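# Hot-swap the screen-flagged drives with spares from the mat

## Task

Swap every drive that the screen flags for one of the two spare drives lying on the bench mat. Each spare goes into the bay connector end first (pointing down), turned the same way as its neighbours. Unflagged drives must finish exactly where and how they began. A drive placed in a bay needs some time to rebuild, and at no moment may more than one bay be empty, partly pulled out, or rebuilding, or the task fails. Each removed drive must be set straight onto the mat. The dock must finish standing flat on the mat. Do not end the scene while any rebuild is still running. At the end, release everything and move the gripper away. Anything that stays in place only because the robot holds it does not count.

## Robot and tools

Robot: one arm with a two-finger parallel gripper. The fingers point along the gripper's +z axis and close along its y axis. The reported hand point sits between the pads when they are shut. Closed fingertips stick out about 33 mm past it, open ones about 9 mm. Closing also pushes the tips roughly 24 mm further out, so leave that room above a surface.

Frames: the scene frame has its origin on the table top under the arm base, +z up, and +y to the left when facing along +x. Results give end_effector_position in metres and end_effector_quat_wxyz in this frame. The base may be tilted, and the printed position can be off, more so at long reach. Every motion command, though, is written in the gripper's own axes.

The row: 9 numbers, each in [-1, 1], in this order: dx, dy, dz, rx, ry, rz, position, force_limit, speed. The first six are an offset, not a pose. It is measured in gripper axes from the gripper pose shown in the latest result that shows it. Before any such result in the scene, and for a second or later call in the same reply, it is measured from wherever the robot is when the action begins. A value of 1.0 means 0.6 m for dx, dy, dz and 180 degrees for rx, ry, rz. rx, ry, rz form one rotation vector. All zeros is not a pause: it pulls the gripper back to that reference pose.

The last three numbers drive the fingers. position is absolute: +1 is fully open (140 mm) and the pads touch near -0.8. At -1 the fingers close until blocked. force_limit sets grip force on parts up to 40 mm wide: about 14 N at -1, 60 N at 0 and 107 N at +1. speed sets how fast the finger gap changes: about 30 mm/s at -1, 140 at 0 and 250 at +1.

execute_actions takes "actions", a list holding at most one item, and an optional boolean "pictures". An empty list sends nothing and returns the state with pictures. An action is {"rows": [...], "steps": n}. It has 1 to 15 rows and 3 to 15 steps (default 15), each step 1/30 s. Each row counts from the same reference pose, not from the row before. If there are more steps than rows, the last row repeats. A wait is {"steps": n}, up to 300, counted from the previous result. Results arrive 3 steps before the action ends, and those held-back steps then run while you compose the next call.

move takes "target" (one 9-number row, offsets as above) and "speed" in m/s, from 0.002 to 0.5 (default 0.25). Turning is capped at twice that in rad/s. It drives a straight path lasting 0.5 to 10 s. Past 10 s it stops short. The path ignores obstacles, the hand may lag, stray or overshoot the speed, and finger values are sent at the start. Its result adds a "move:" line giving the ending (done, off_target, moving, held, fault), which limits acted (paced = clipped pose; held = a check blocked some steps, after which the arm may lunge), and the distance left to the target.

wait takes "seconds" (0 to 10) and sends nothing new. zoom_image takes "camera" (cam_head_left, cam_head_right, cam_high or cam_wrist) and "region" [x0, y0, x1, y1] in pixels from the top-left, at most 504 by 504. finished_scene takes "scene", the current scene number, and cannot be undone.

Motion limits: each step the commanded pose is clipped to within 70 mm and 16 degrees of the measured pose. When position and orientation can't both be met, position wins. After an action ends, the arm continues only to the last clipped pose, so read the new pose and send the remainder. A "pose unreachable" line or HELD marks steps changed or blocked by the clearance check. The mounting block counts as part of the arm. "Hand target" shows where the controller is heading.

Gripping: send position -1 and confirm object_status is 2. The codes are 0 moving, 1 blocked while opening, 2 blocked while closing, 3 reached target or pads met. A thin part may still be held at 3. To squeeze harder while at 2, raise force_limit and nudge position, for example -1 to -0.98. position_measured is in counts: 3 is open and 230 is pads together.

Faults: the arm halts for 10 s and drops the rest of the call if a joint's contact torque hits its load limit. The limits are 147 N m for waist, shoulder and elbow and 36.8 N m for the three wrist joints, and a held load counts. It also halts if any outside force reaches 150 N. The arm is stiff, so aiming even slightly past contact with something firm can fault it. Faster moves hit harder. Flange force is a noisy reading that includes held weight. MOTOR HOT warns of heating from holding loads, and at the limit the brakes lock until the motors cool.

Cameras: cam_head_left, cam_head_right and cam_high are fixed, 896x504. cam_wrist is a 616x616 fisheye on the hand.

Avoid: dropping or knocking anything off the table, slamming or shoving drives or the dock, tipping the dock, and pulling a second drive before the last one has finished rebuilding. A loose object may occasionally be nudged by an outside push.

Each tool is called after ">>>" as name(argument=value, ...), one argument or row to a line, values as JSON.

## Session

>>> execute_actions(
  actions=[],
)

Scene clock: 0.00 s of 8600.00 s.
end_effector_position=(+0.8318, +0.1053, +0.2787) position_measured=3 object_status=3 end_effector_quat_wxyz=(+0.362, +0.677, +0.315, +0.558)
Joint positions: [-0.241  0.136 -0.489 -3.034 -0.722 -1.12 ]
Joint velocities: [-0.    -0.     0.001 -0.    -0.001 -0.002]
Flange force (N, the push that the arm receives, along the gripper's own x y z axes): no reading
Hand target: +0.832, +0.105, +0.279; +0.362, +0.677, +0.315, +0.558
camera_calibration (this result's frames):
cam_wrist: T_world_to_cam=[[0.0216411, -0.48106, 0.876421, -0.220422], [-0.610375, -0.700647, -0.369508, 0.685583], [0.791817, -0.526949, -0.30879, -0.322514], [0, 0, 0, 1]] pos_world=[0.678605, 0.204367, 0.346922]

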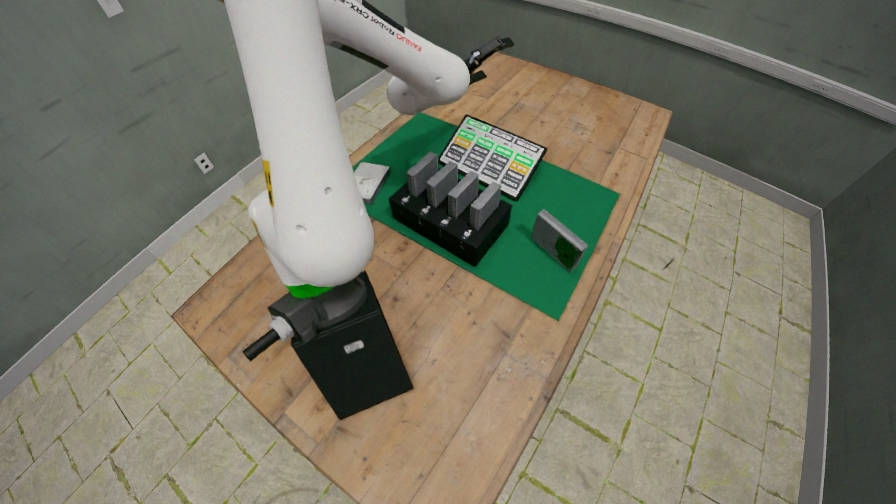

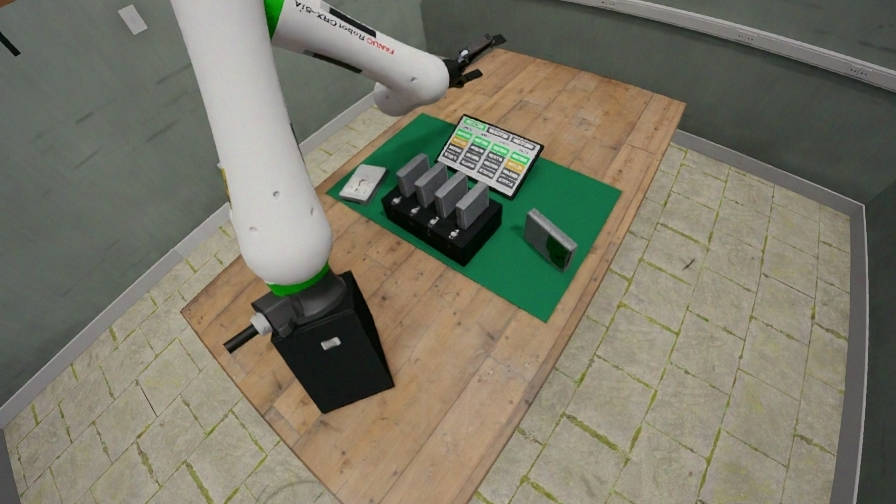

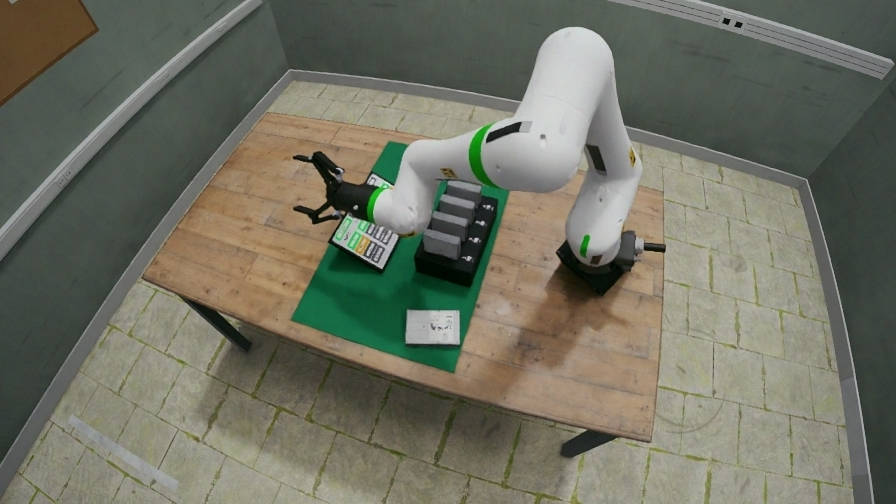

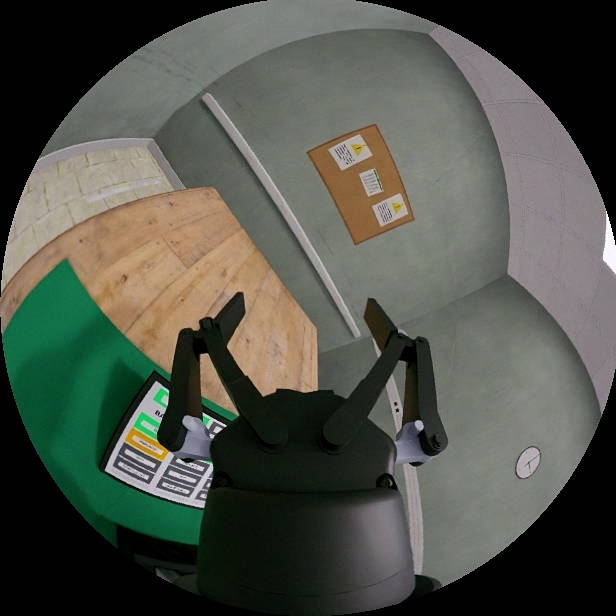

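>>> move(
  target=[-0.2,0.152,-0.53,0.259,-0.399,0.225,-1,0,0],
  speed=0.2,
)

Scene clock: 4.87 s of 8600.00 s.
end_effector_position=(+0.4992, +0.0020, +0.3288) position_measured=233 object_status=3 end_effector_quat_wxyz=(+0.133, +0.986, -0.000, -0.102)
Joint positions: [-0.692 -0.008  0.014 -3.318  1.647 -0.912]
Joint velocities: [-0.     0.007  0.006  0.     0.008  0.006]
Flange force (N, the push that the arm receives, along the gripper's own x y z axes): [5.1 -0.3 -4.9]
Hand target: +0.499, +0.002, +0.329; +0.133, +0.986, +0.000, -0.102
Off the commanded pose: 0.001 m, 19 deg; orientation clipped at the last step of the last action.
joint sent to its limit — the command would take joint 4 (forearm roll) past its lower limit, so that joint was sent only as far as its limit.
Kept back: nothing.
move: off_target; limits=paced
camera_calibration (this result's frames):
cam_wrist: T_world_to_cam=[[0.0951034, -0.961095, 0.259329, -0.139609], [-0.773985, 0.0924368, 0.62642, 0.181301], [-0.626021, -0.260292, -0.735082, 0.749293], [0, 0, 0, 1]] pos_world=[0.622675, 0.044098, 0.473425]

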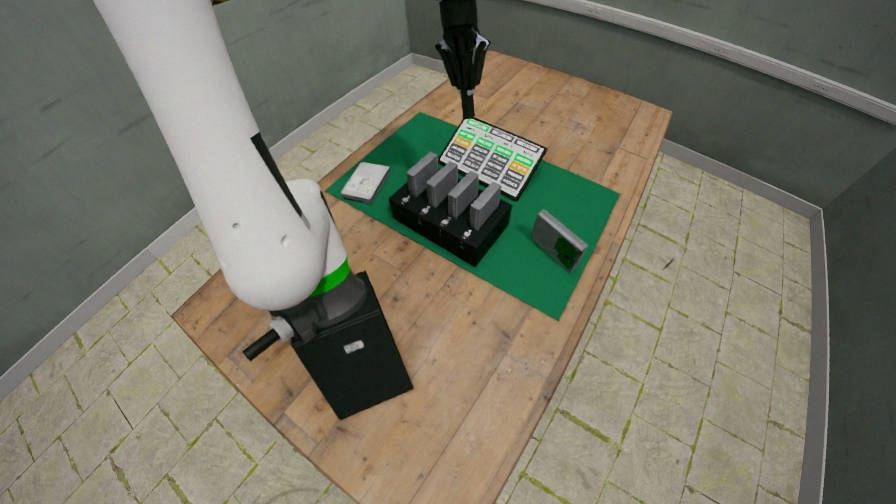

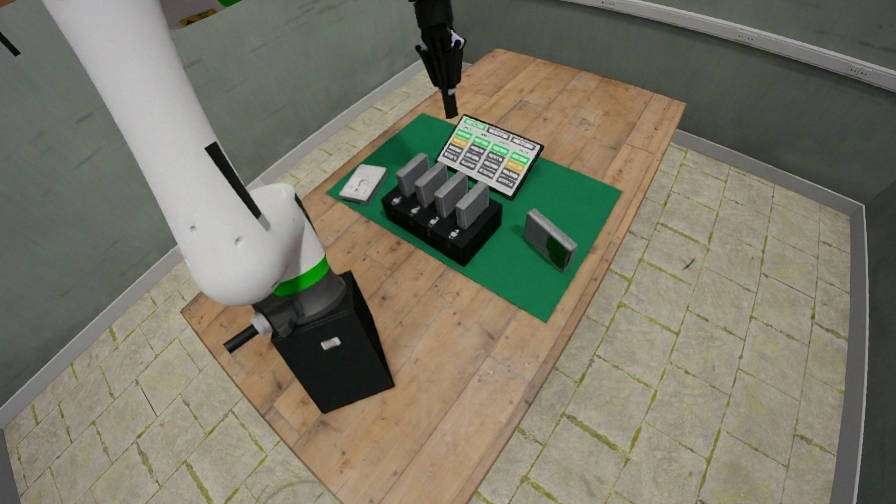

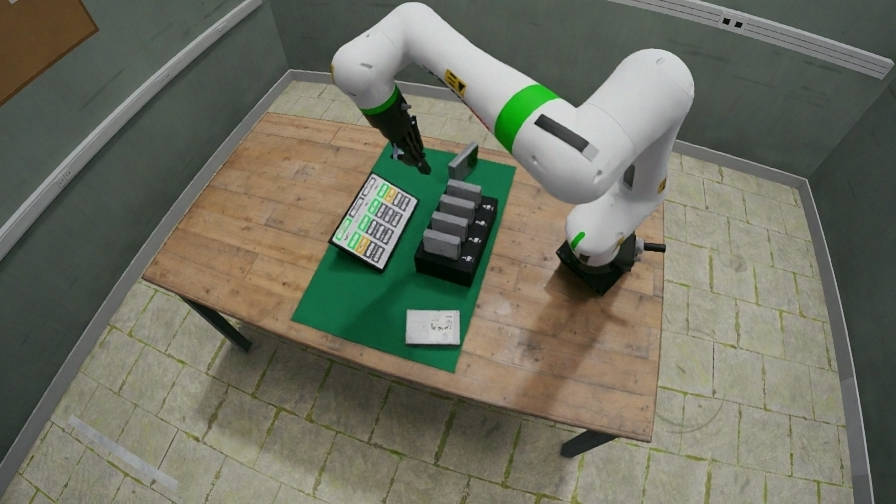

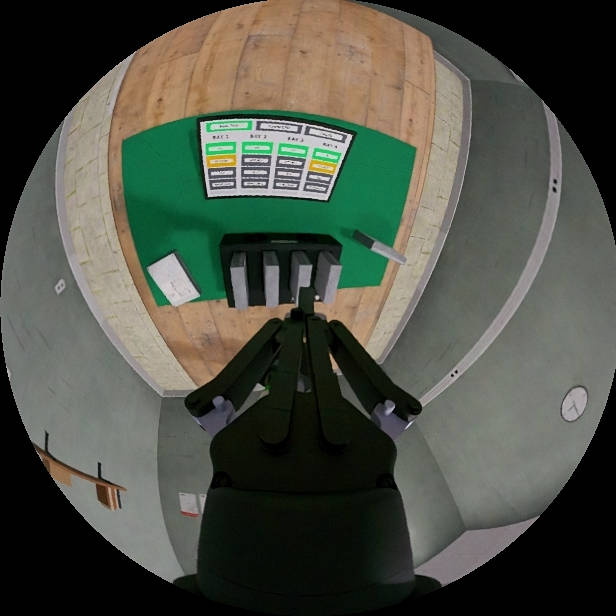

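>>> move(
  target=[0.478,-0.139,-0.175,-0.216,0.477,-0.144,-1,0,0],
  speed=0.25,
)

Scene clock: 8.93 s of 8600.00 s.
end_effector_position=(+0.7991, +0.1010, +0.3484) position_measured=233 object_status=3 end_effector_quat_wxyz=(+0.362, +0.676, +0.315, +0.559)
Joint positions: [-0.34  -0.074 -0.5   -2.81  -0.548 -1.334]
Joint velocities: [-0.     0.     0.001  0.003  0.001 -0.002]
Flange force (N, the push that the arm receives, along the gripper's own x y z axes): [3.1 -2.8 -2.1]
Hand target: +0.799, +0.101, +0.348; +0.362, +0.676, +0.315, +0.559
Off the commanded pose: 0.001 m, 0 deg.
Kept back: nothing.
move: done
camera_calibration (this result's frames):
cam_wrist: T_world_to_cam=[[0.0205293, -0.480381, 0.876819, -0.282246], [-0.60851, -0.70186, -0.37028, 0.687229], [0.79328, -0.525952, -0.306726, -0.279328], [0, 0, 0, 1]] pos_world=[0.645566, 0.19984, 0.416268]

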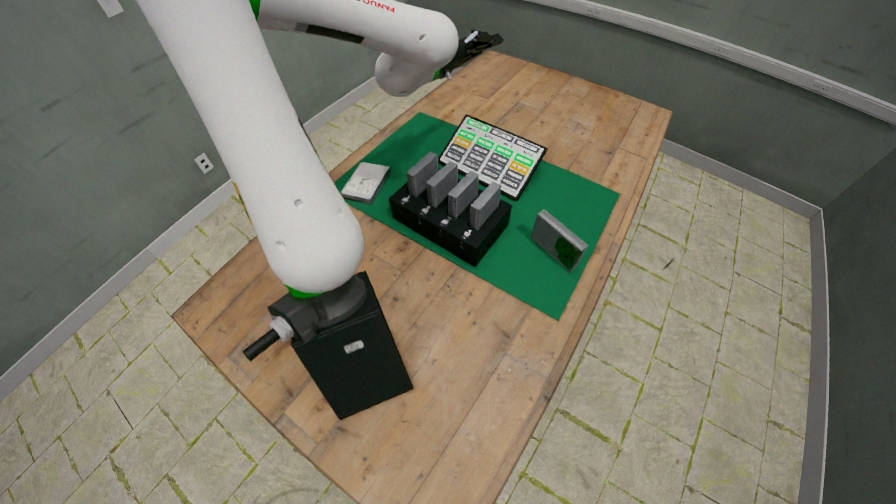

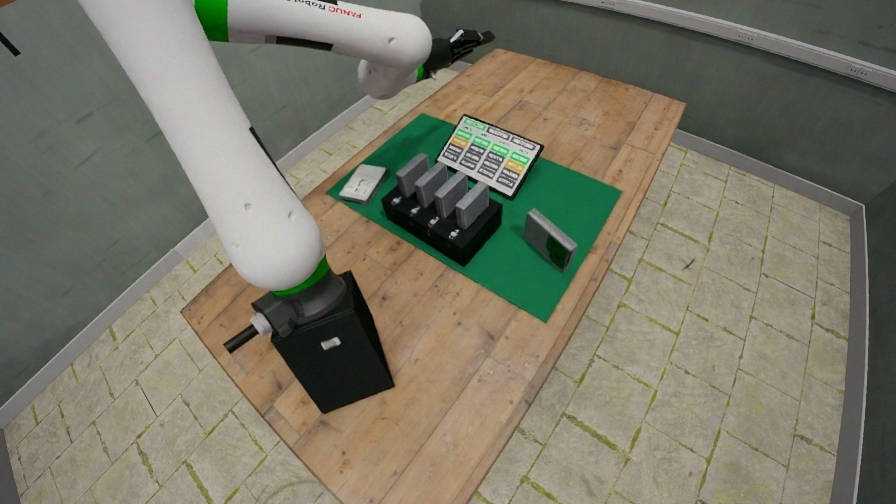

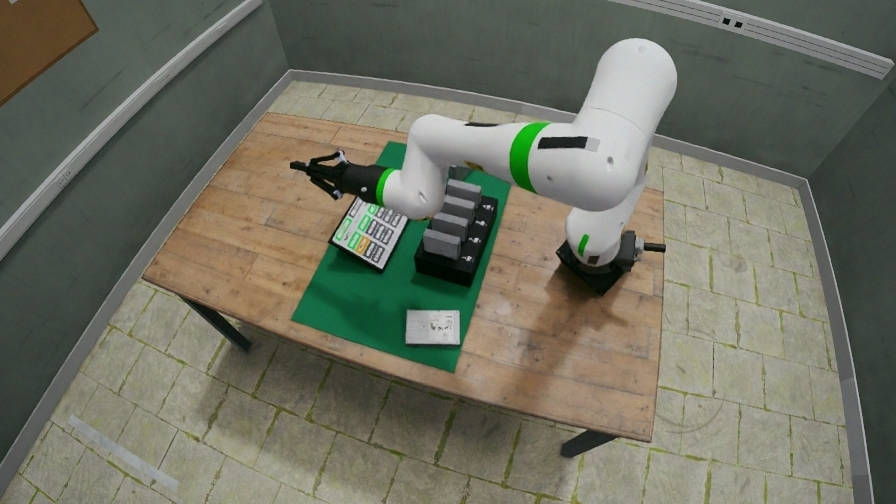

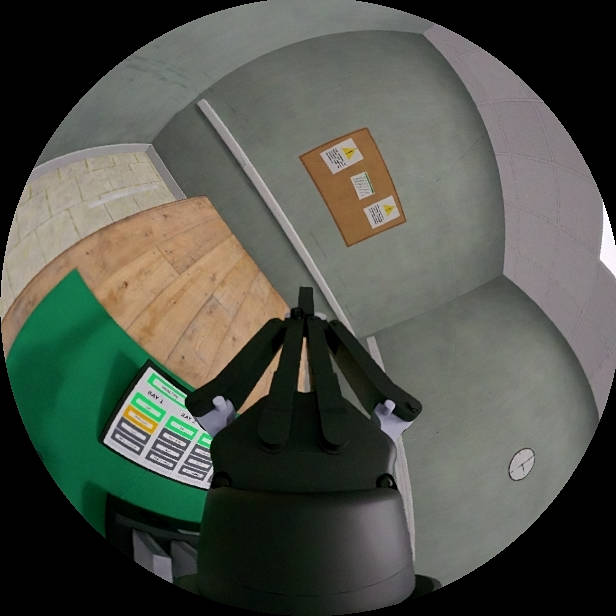

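>>> move(
  target=[0.315,-0.165,-0.478,0.232,0.37,-0.05,-1,0,0],
  speed=0.25,
)

Scene clock: 13.13 s of 8600.00 s.
end_effector_position=(+0.5488, +0.3510, +0.3965) position_measured=233 object_status=3 end_effector_quat_wxyz=(-0.075, +0.321, +0.675, +0.661)
Joint positions: [-0.505 -0.035 -0.308 -1.911 -1.815 -1.813]
Joint velocities: [-0.    -0.     0.001 -0.     0.001  0.   ]
Flange force (N, the push that the arm receives, along the gripper's own x y z axes): [2.2 0.5 2.4]
Hand target: +0.549, +0.351, +0.396; -0.075, +0.321, +0.675, +0.661
Off the commanded pose: 0.001 m, 0 deg.
Kept back: nothing.
move: done
camera_calibration (this result's frames):
cam_wrist: T_world_to_cam=[[0.474656, -0.0672152, 0.877601, -0.593664], [0.574459, -0.731774, -0.366746, 0.0881446], [0.666857, 0.678224, -0.308729, -0.287066], [0, 0, 0, 1]] pos_world=[0.422583, 0.219294, 0.464701]

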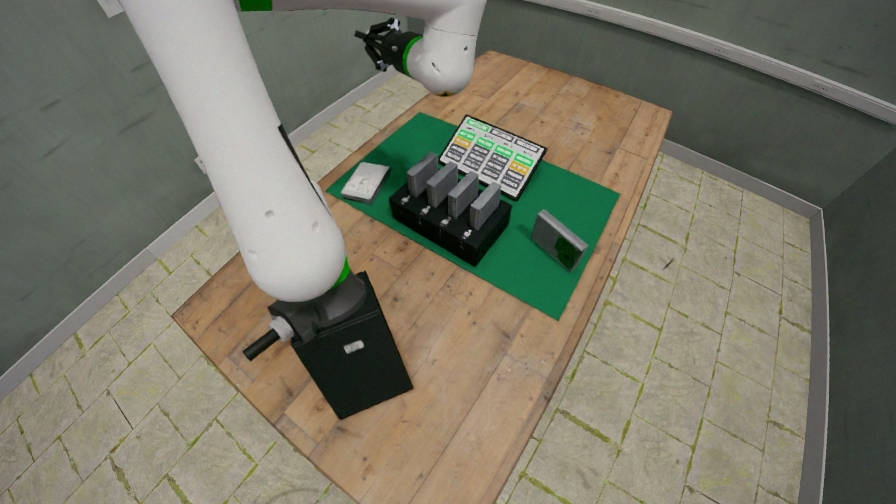

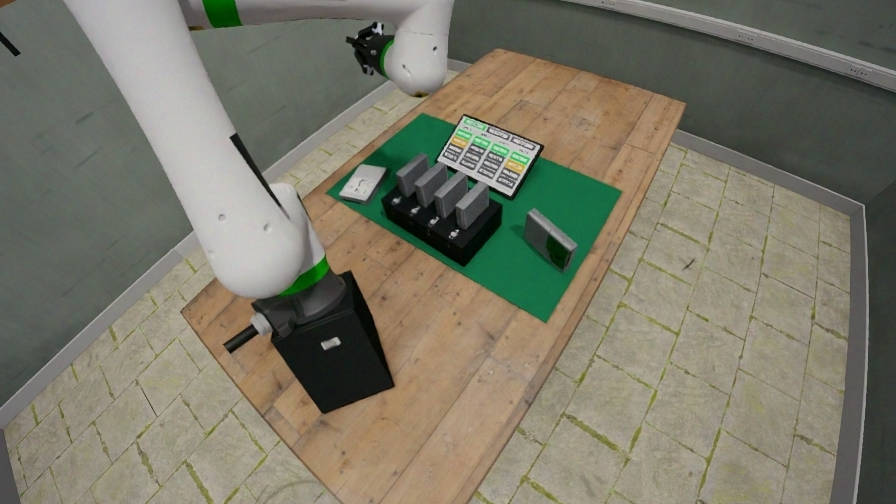

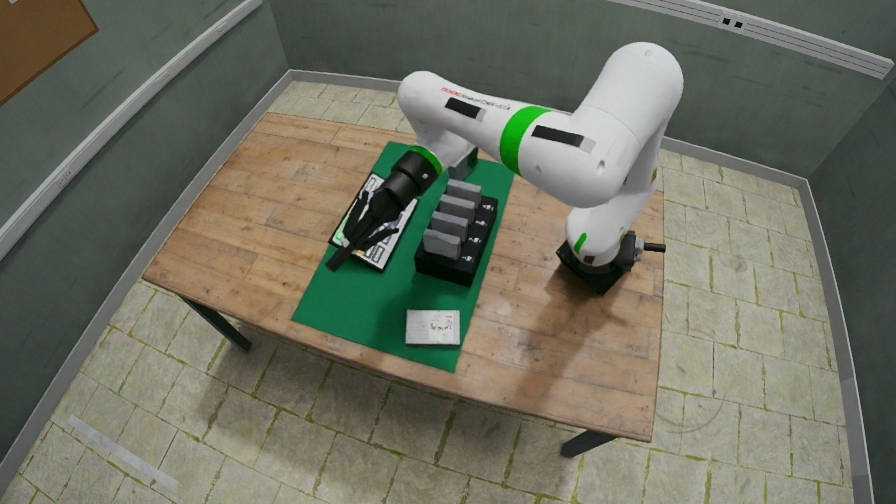

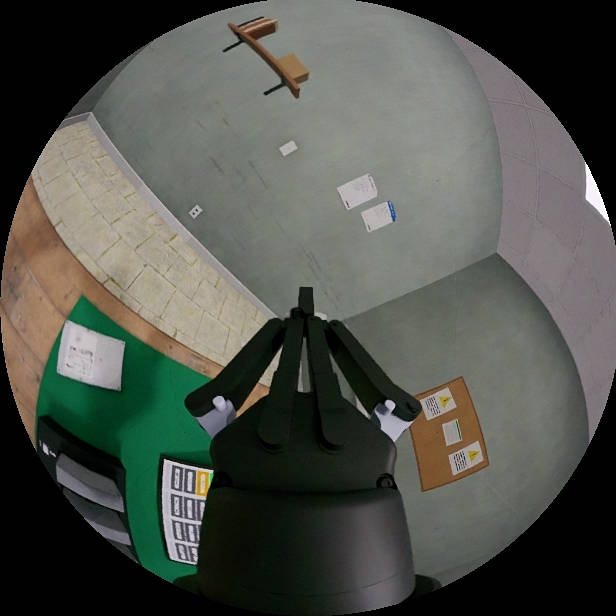

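>>> move(
  target=[-0.117,-0.218,-0.438,0.473,-0.054,-0.23,-1,0,0],
  speed=0.25,
)

>>> zoom_image(
  camera="cam_wrist",
  region=[120,140,480,340],
)

Scene clock: 17.07 s of 8600.00 s.
end_effector_position=(+0.4504, +0.0912, +0.2797) position_measured=233 object_status=3 end_effector_quat_wxyz=(+0.002, -0.001, +1.000, +0.001)
Joint positions: [-0.125 -0.288 -0.176 -0.464 -1.448 -1.475]
Joint velocities: [ 0.001  0.    -0.     0.    -0.     0.001]
Flange force (N, the push that the arm receives, along the gripper's own x y z axes): [1.7 0.9 0.6]
Hand target: +0.450, +0.091, +0.280; +0.002, -0.001, +1.000, +0.001
Off the commanded pose: 0.001 m, 0 deg.
Kept back: nothing.
move: done
camera_calibration (this result's frames):
cam_wrist: T_world_to_cam=[[-0.0696469, 0.997483, 0.0132853, -0.0721311], [0.883808, 0.0555227, 0.464543, -0.531971], [0.462636, 0.0440957, -0.885451, 0.229861], [0, 0, 0, 1]] pos_world=[0.358794, 0.0913501, 0.451612]

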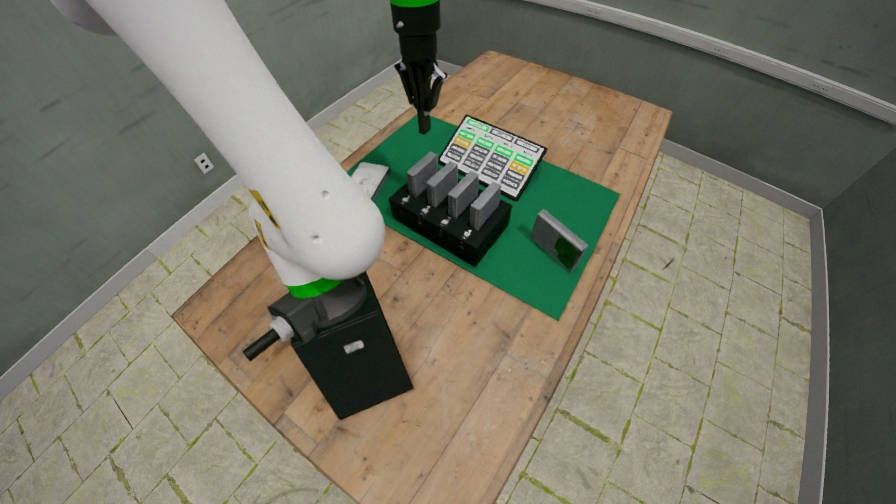

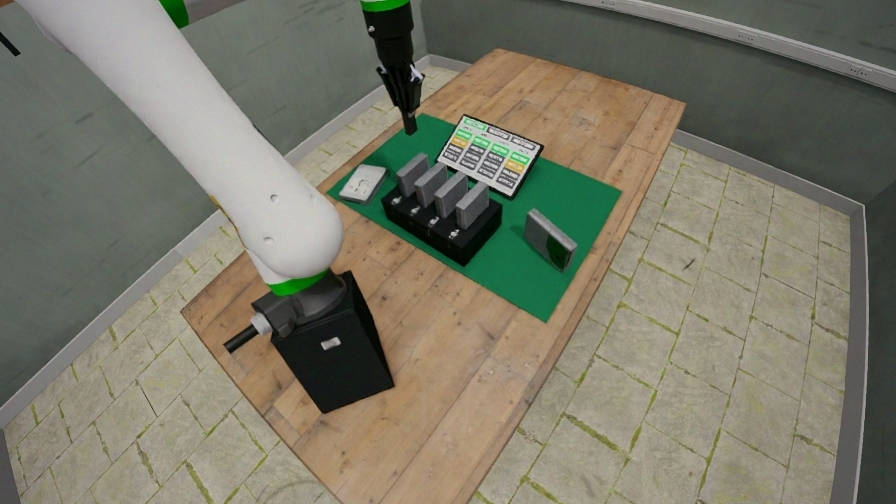

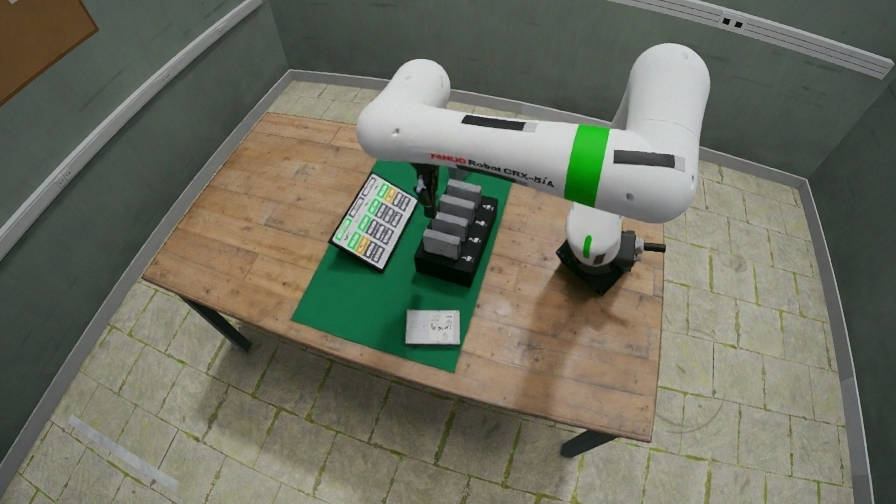

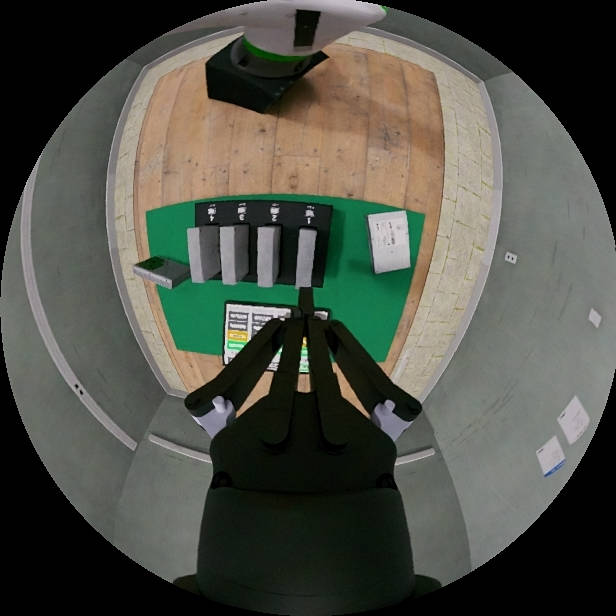

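Region (120, 140, 480, 340) of cam_wrist's 616x616 image, scaled by 1.400, with more detail than that image has.

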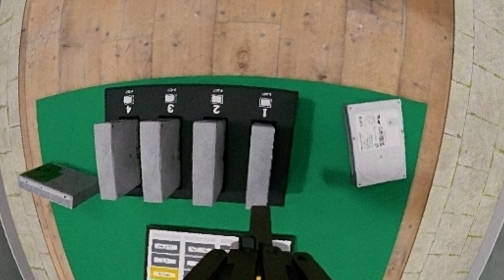

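>>> zoom_image(
  camera="cam_wrist",
  region=[240,195,340,300],
)

Region (240, 195, 340, 300) of cam_wrist's 616x616 image, scaled by 4.800, with more detail than that image has; it fills the left 480 columns of this view, and the rest is white.

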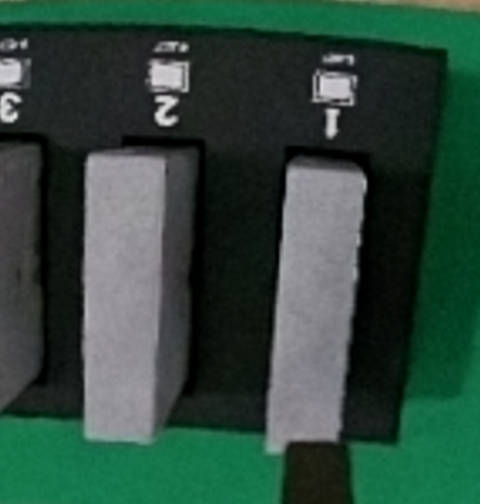

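>>> move(
  target=[0.173,0.005,0.1,0,0,0.008,-1,0,0],
  speed=0.2,
)

>>> move(
  target=[0,0,0.138,0,0,0,-1,0,0],
  speed=0.1,
)

>>> zoom_image(
  camera="cam_wrist",
  region=[200,230,400,350],
)

Scene clock: 18.30 s of 8600.00 s.
end_effector_position=(+0.3467, +0.0938, +0.2196) position_measured=233 object_status=3 end_effector_quat_wxyz=(+0.002, +0.011, +1.000, +0.001)
Joint positions: [-0.005 -0.549 -0.523 -0.443 -1.319 -1.572]
Joint velocities: [ 0.001 -0.001 -0.001 -0.     0.001 -0.   ]
Flange force (N, the push that the arm receives, along the gripper's own x y z axes): [2.6 6.0 -0.8]
Hand target: +0.347, +0.094, +0.220; +0.002, +0.011, +1.000, +0.001
Off the commanded pose: 0.000 m, 0 deg.
Kept back: nothing.
move: done
camera_calibration (this result's frames):
cam_wrist: T_world_to_cam=[[-0.0442609, 0.998923, 0.0139059, -0.0902677], [0.884996, 0.0327474, 0.464446, -0.410718], [0.463491, 0.0328634, -0.885492, 0.225269], [0, 0, 0, 1]] pos_world=[0.255079, 0.0962173, 0.391485]

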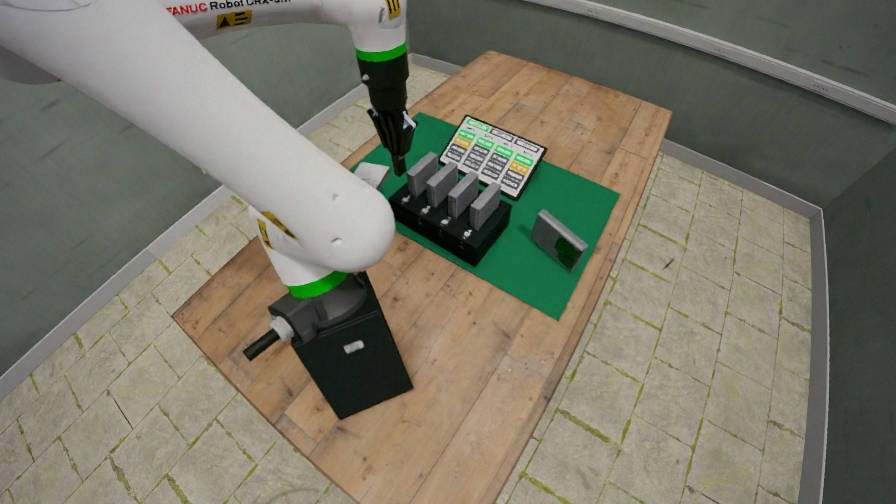

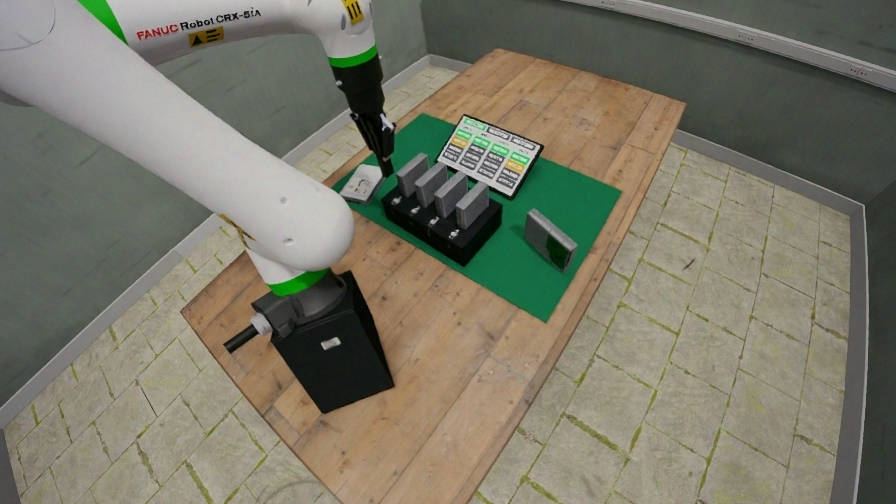

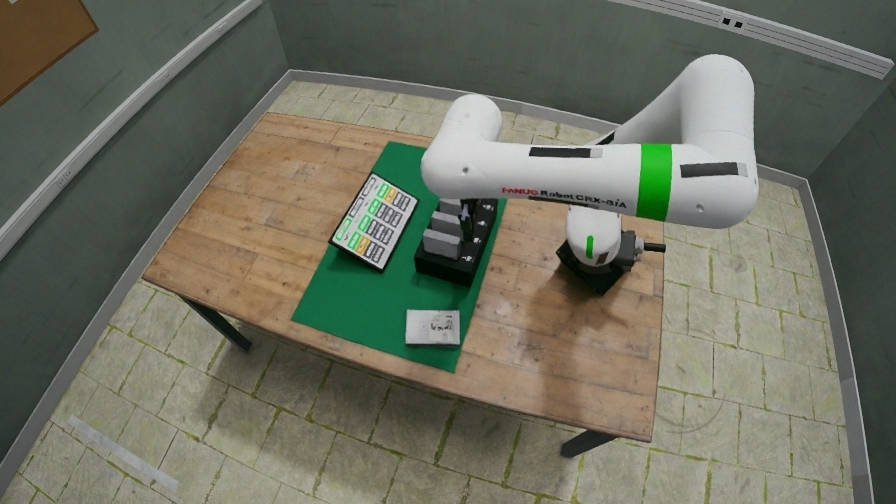

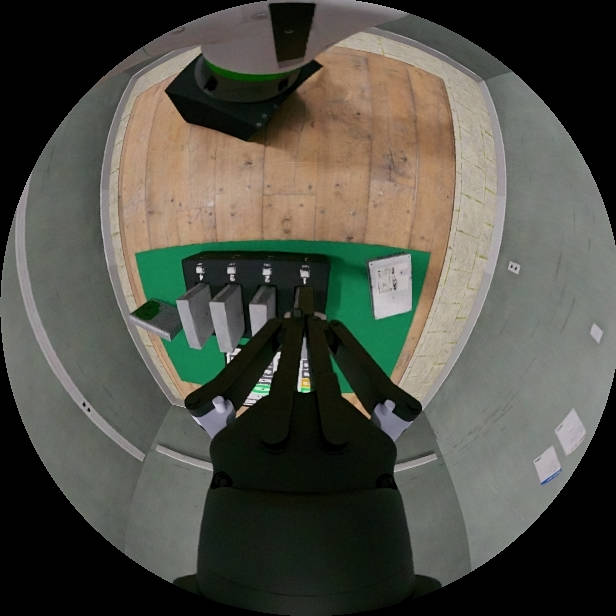

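Scene clock: 19.47 s of 8600.00 s.
end_effector_position=(+0.3467, +0.0939, +0.1368) position_measured=233 object_status=3 end_effector_quat_wxyz=(+0.002, +0.012, +1.000, +0.001)
Joint positions: [ 0.144 -0.479 -0.657 -0.436 -1.07  -1.623]
Joint velocities: [-0.     0.    -0.    -0.    -0.     0.001]
Flange force (N, the push that the arm receives, along the gripper's own x y z axes): [2.4 6.7 -2.3]
Hand target: +0.347, +0.094, +0.137; +0.002, +0.012, +1.000, +0.001
Off the commanded pose: 0.000 m, 0 deg.
Kept back: nothing.
move: done
camera_calibration (this result's frames):
cam_wrist: T_world_to_cam=[[-0.0437834, 0.998939, 0.0142793, -0.0894053], [0.885037, 0.0321526, 0.464408, -0.372286], [0.463456, 0.0329711, -0.885506, 0.151952], [0, 0, 0, 1]] pos_world=[0.255149, 0.0962704, 0.308723]

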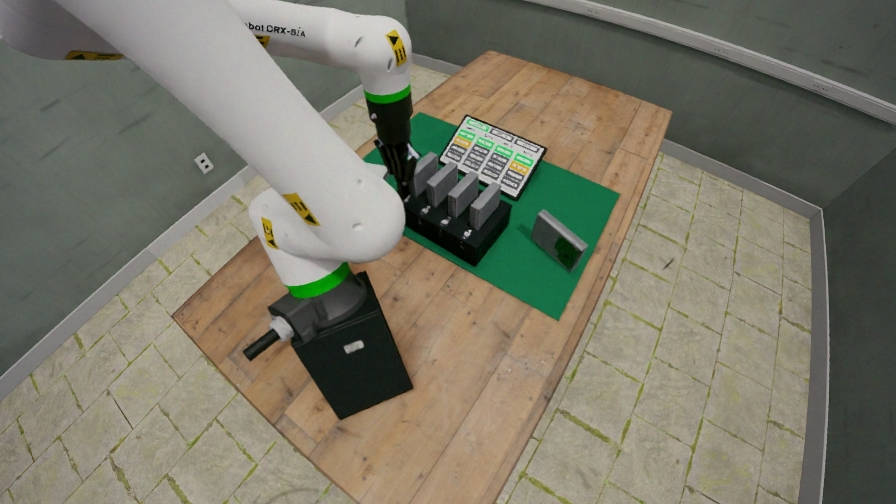

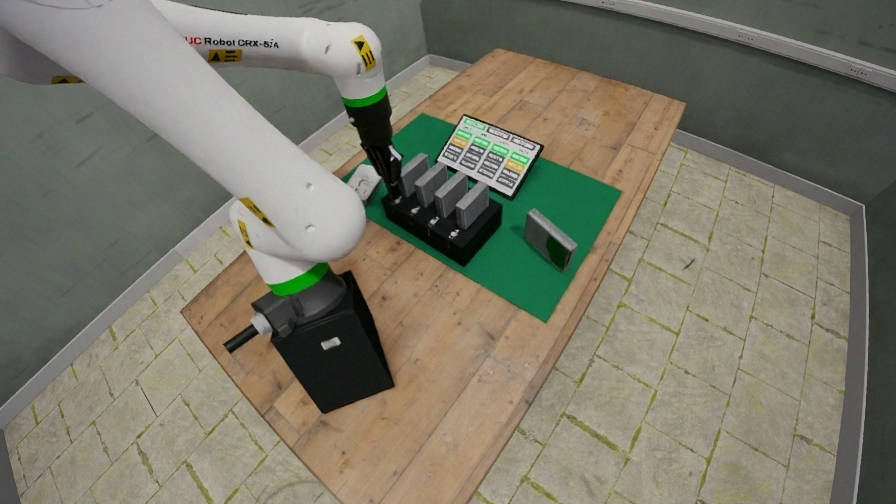

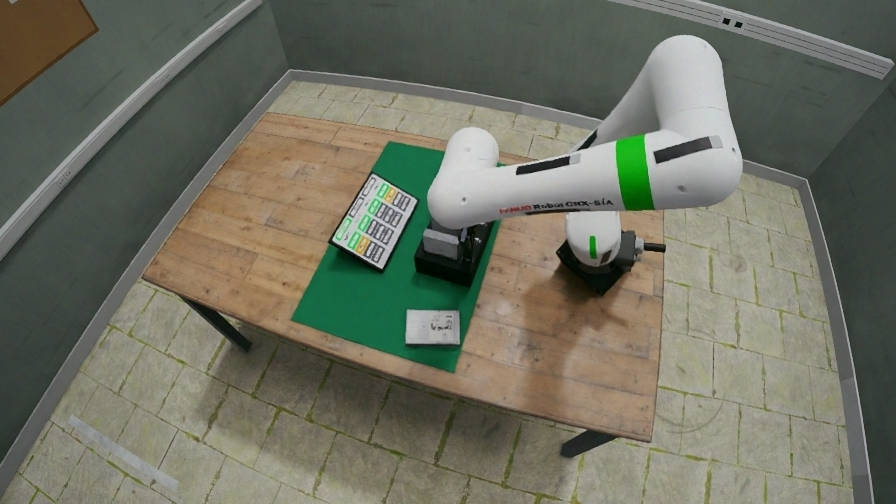

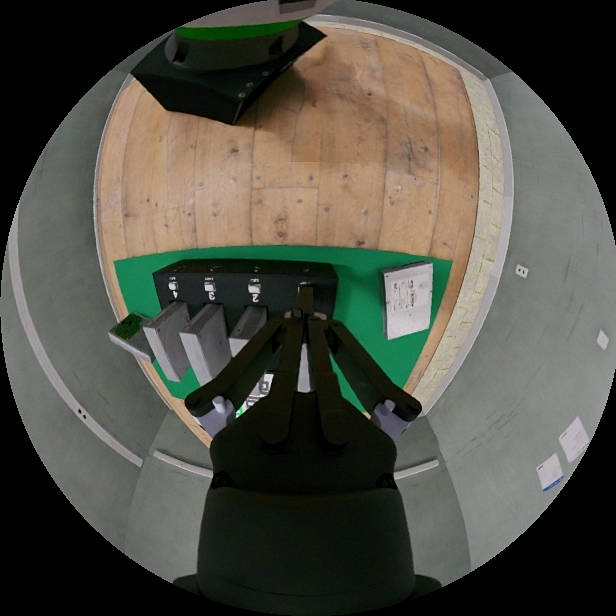

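Region (200, 230, 400, 350) of cam_wrist's 616x616 image, scaled by 2.520, with more detail than that image has; it fills the top 302 rows of this view, and the rest is white.

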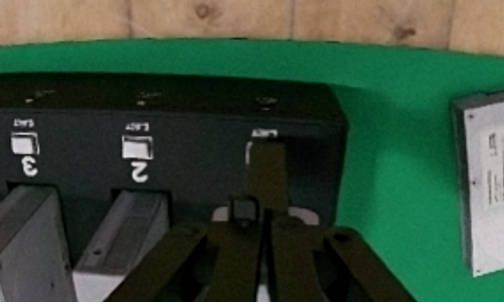

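>>> move(
  target=[0,-0.002,0.022,0,0,0,-1,0,0],
  speed=0.012,
)

Scene clock: 21.03 s of 8600.00 s.
end_effector_position=(+0.3467, +0.0927, +0.1236) position_measured=233 object_status=3 end_effector_quat_wxyz=(+0.002, +0.012, +1.000, +0.001)
Joint positions: [ 0.159 -0.458 -0.674 -0.44  -1.03  -1.621]
Joint velocities: [-0.001 -0.    -0.002 -0.    -0.001  0.002]
Flange force (N, the push that the arm receives, along the gripper's own x y z axes): [4.0 11.6 -0.4]
Hand target: +0.347, +0.093, +0.124; +0.002, +0.012, +1.000, +0.001
Off the commanded pose: 0.000 m, 0 deg.
Kept back: nothing.
move: done
camera_calibration (this result's frames):
cam_wrist: T_world_to_cam=[[-0.0437062, 0.998942, 0.0142951, -0.0880537], [0.885034, 0.0320765, 0.46442, -0.366101], [0.46347, 0.0329497, -0.8855, 0.140303], [0, 0, 0, 1]] pos_world=[0.255137, 0.0950809, 0.295521]

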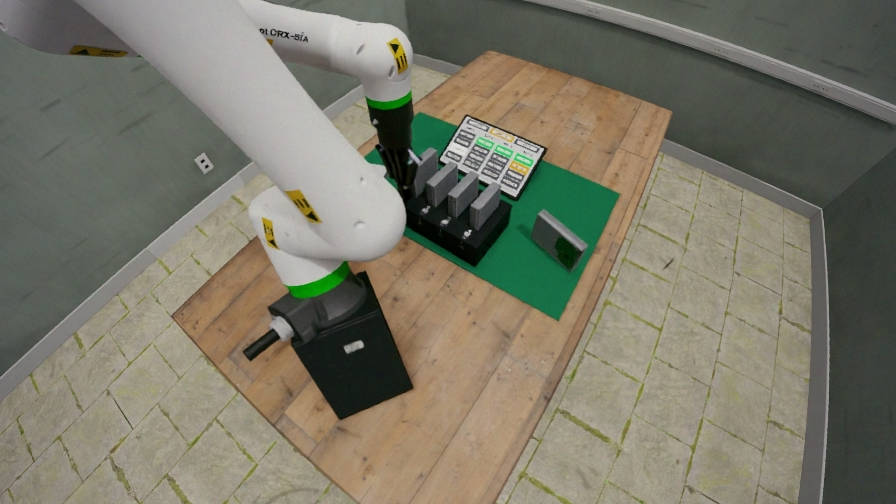

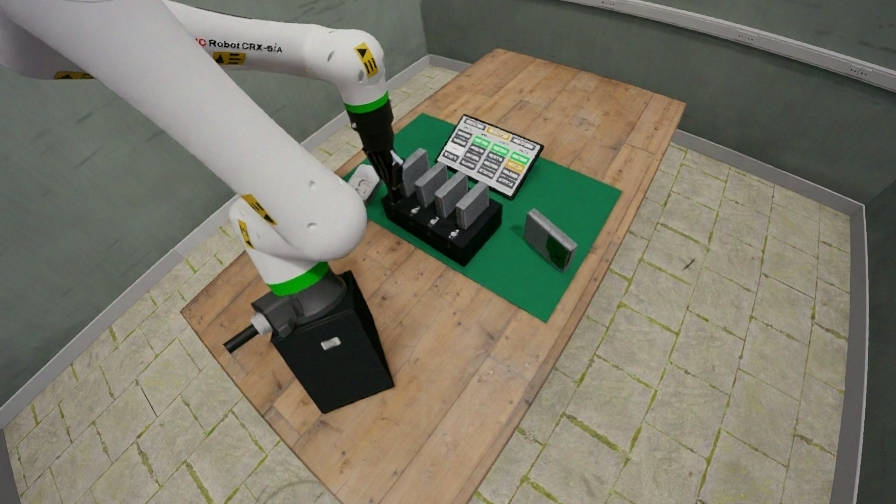

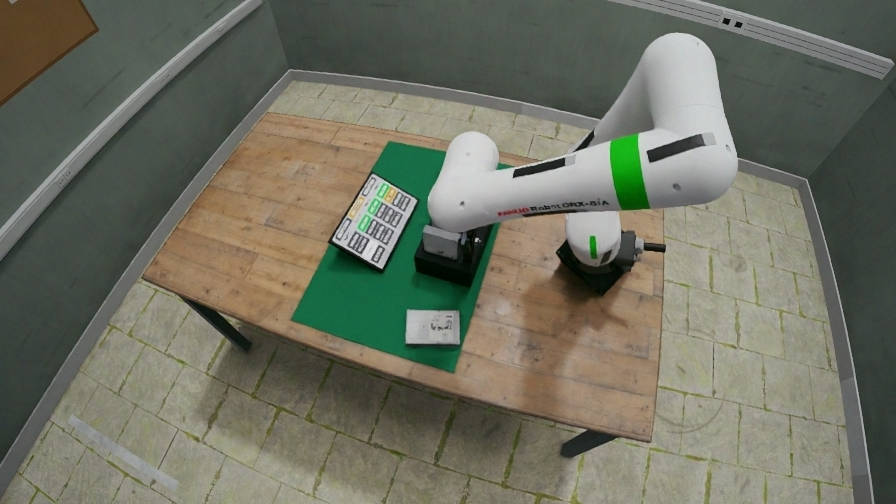

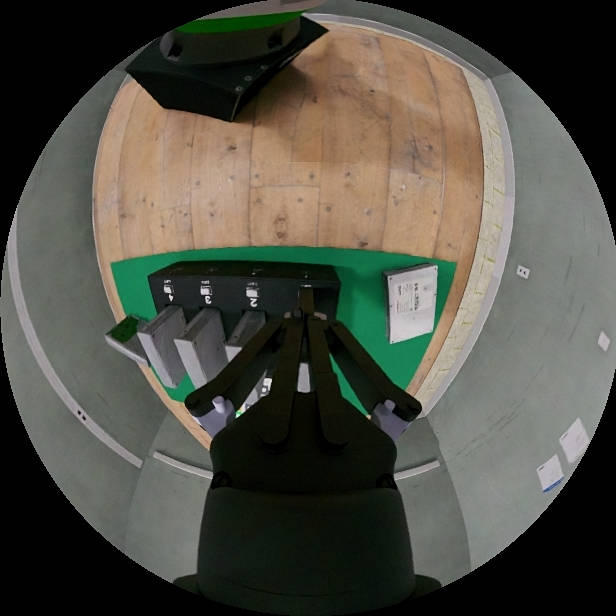

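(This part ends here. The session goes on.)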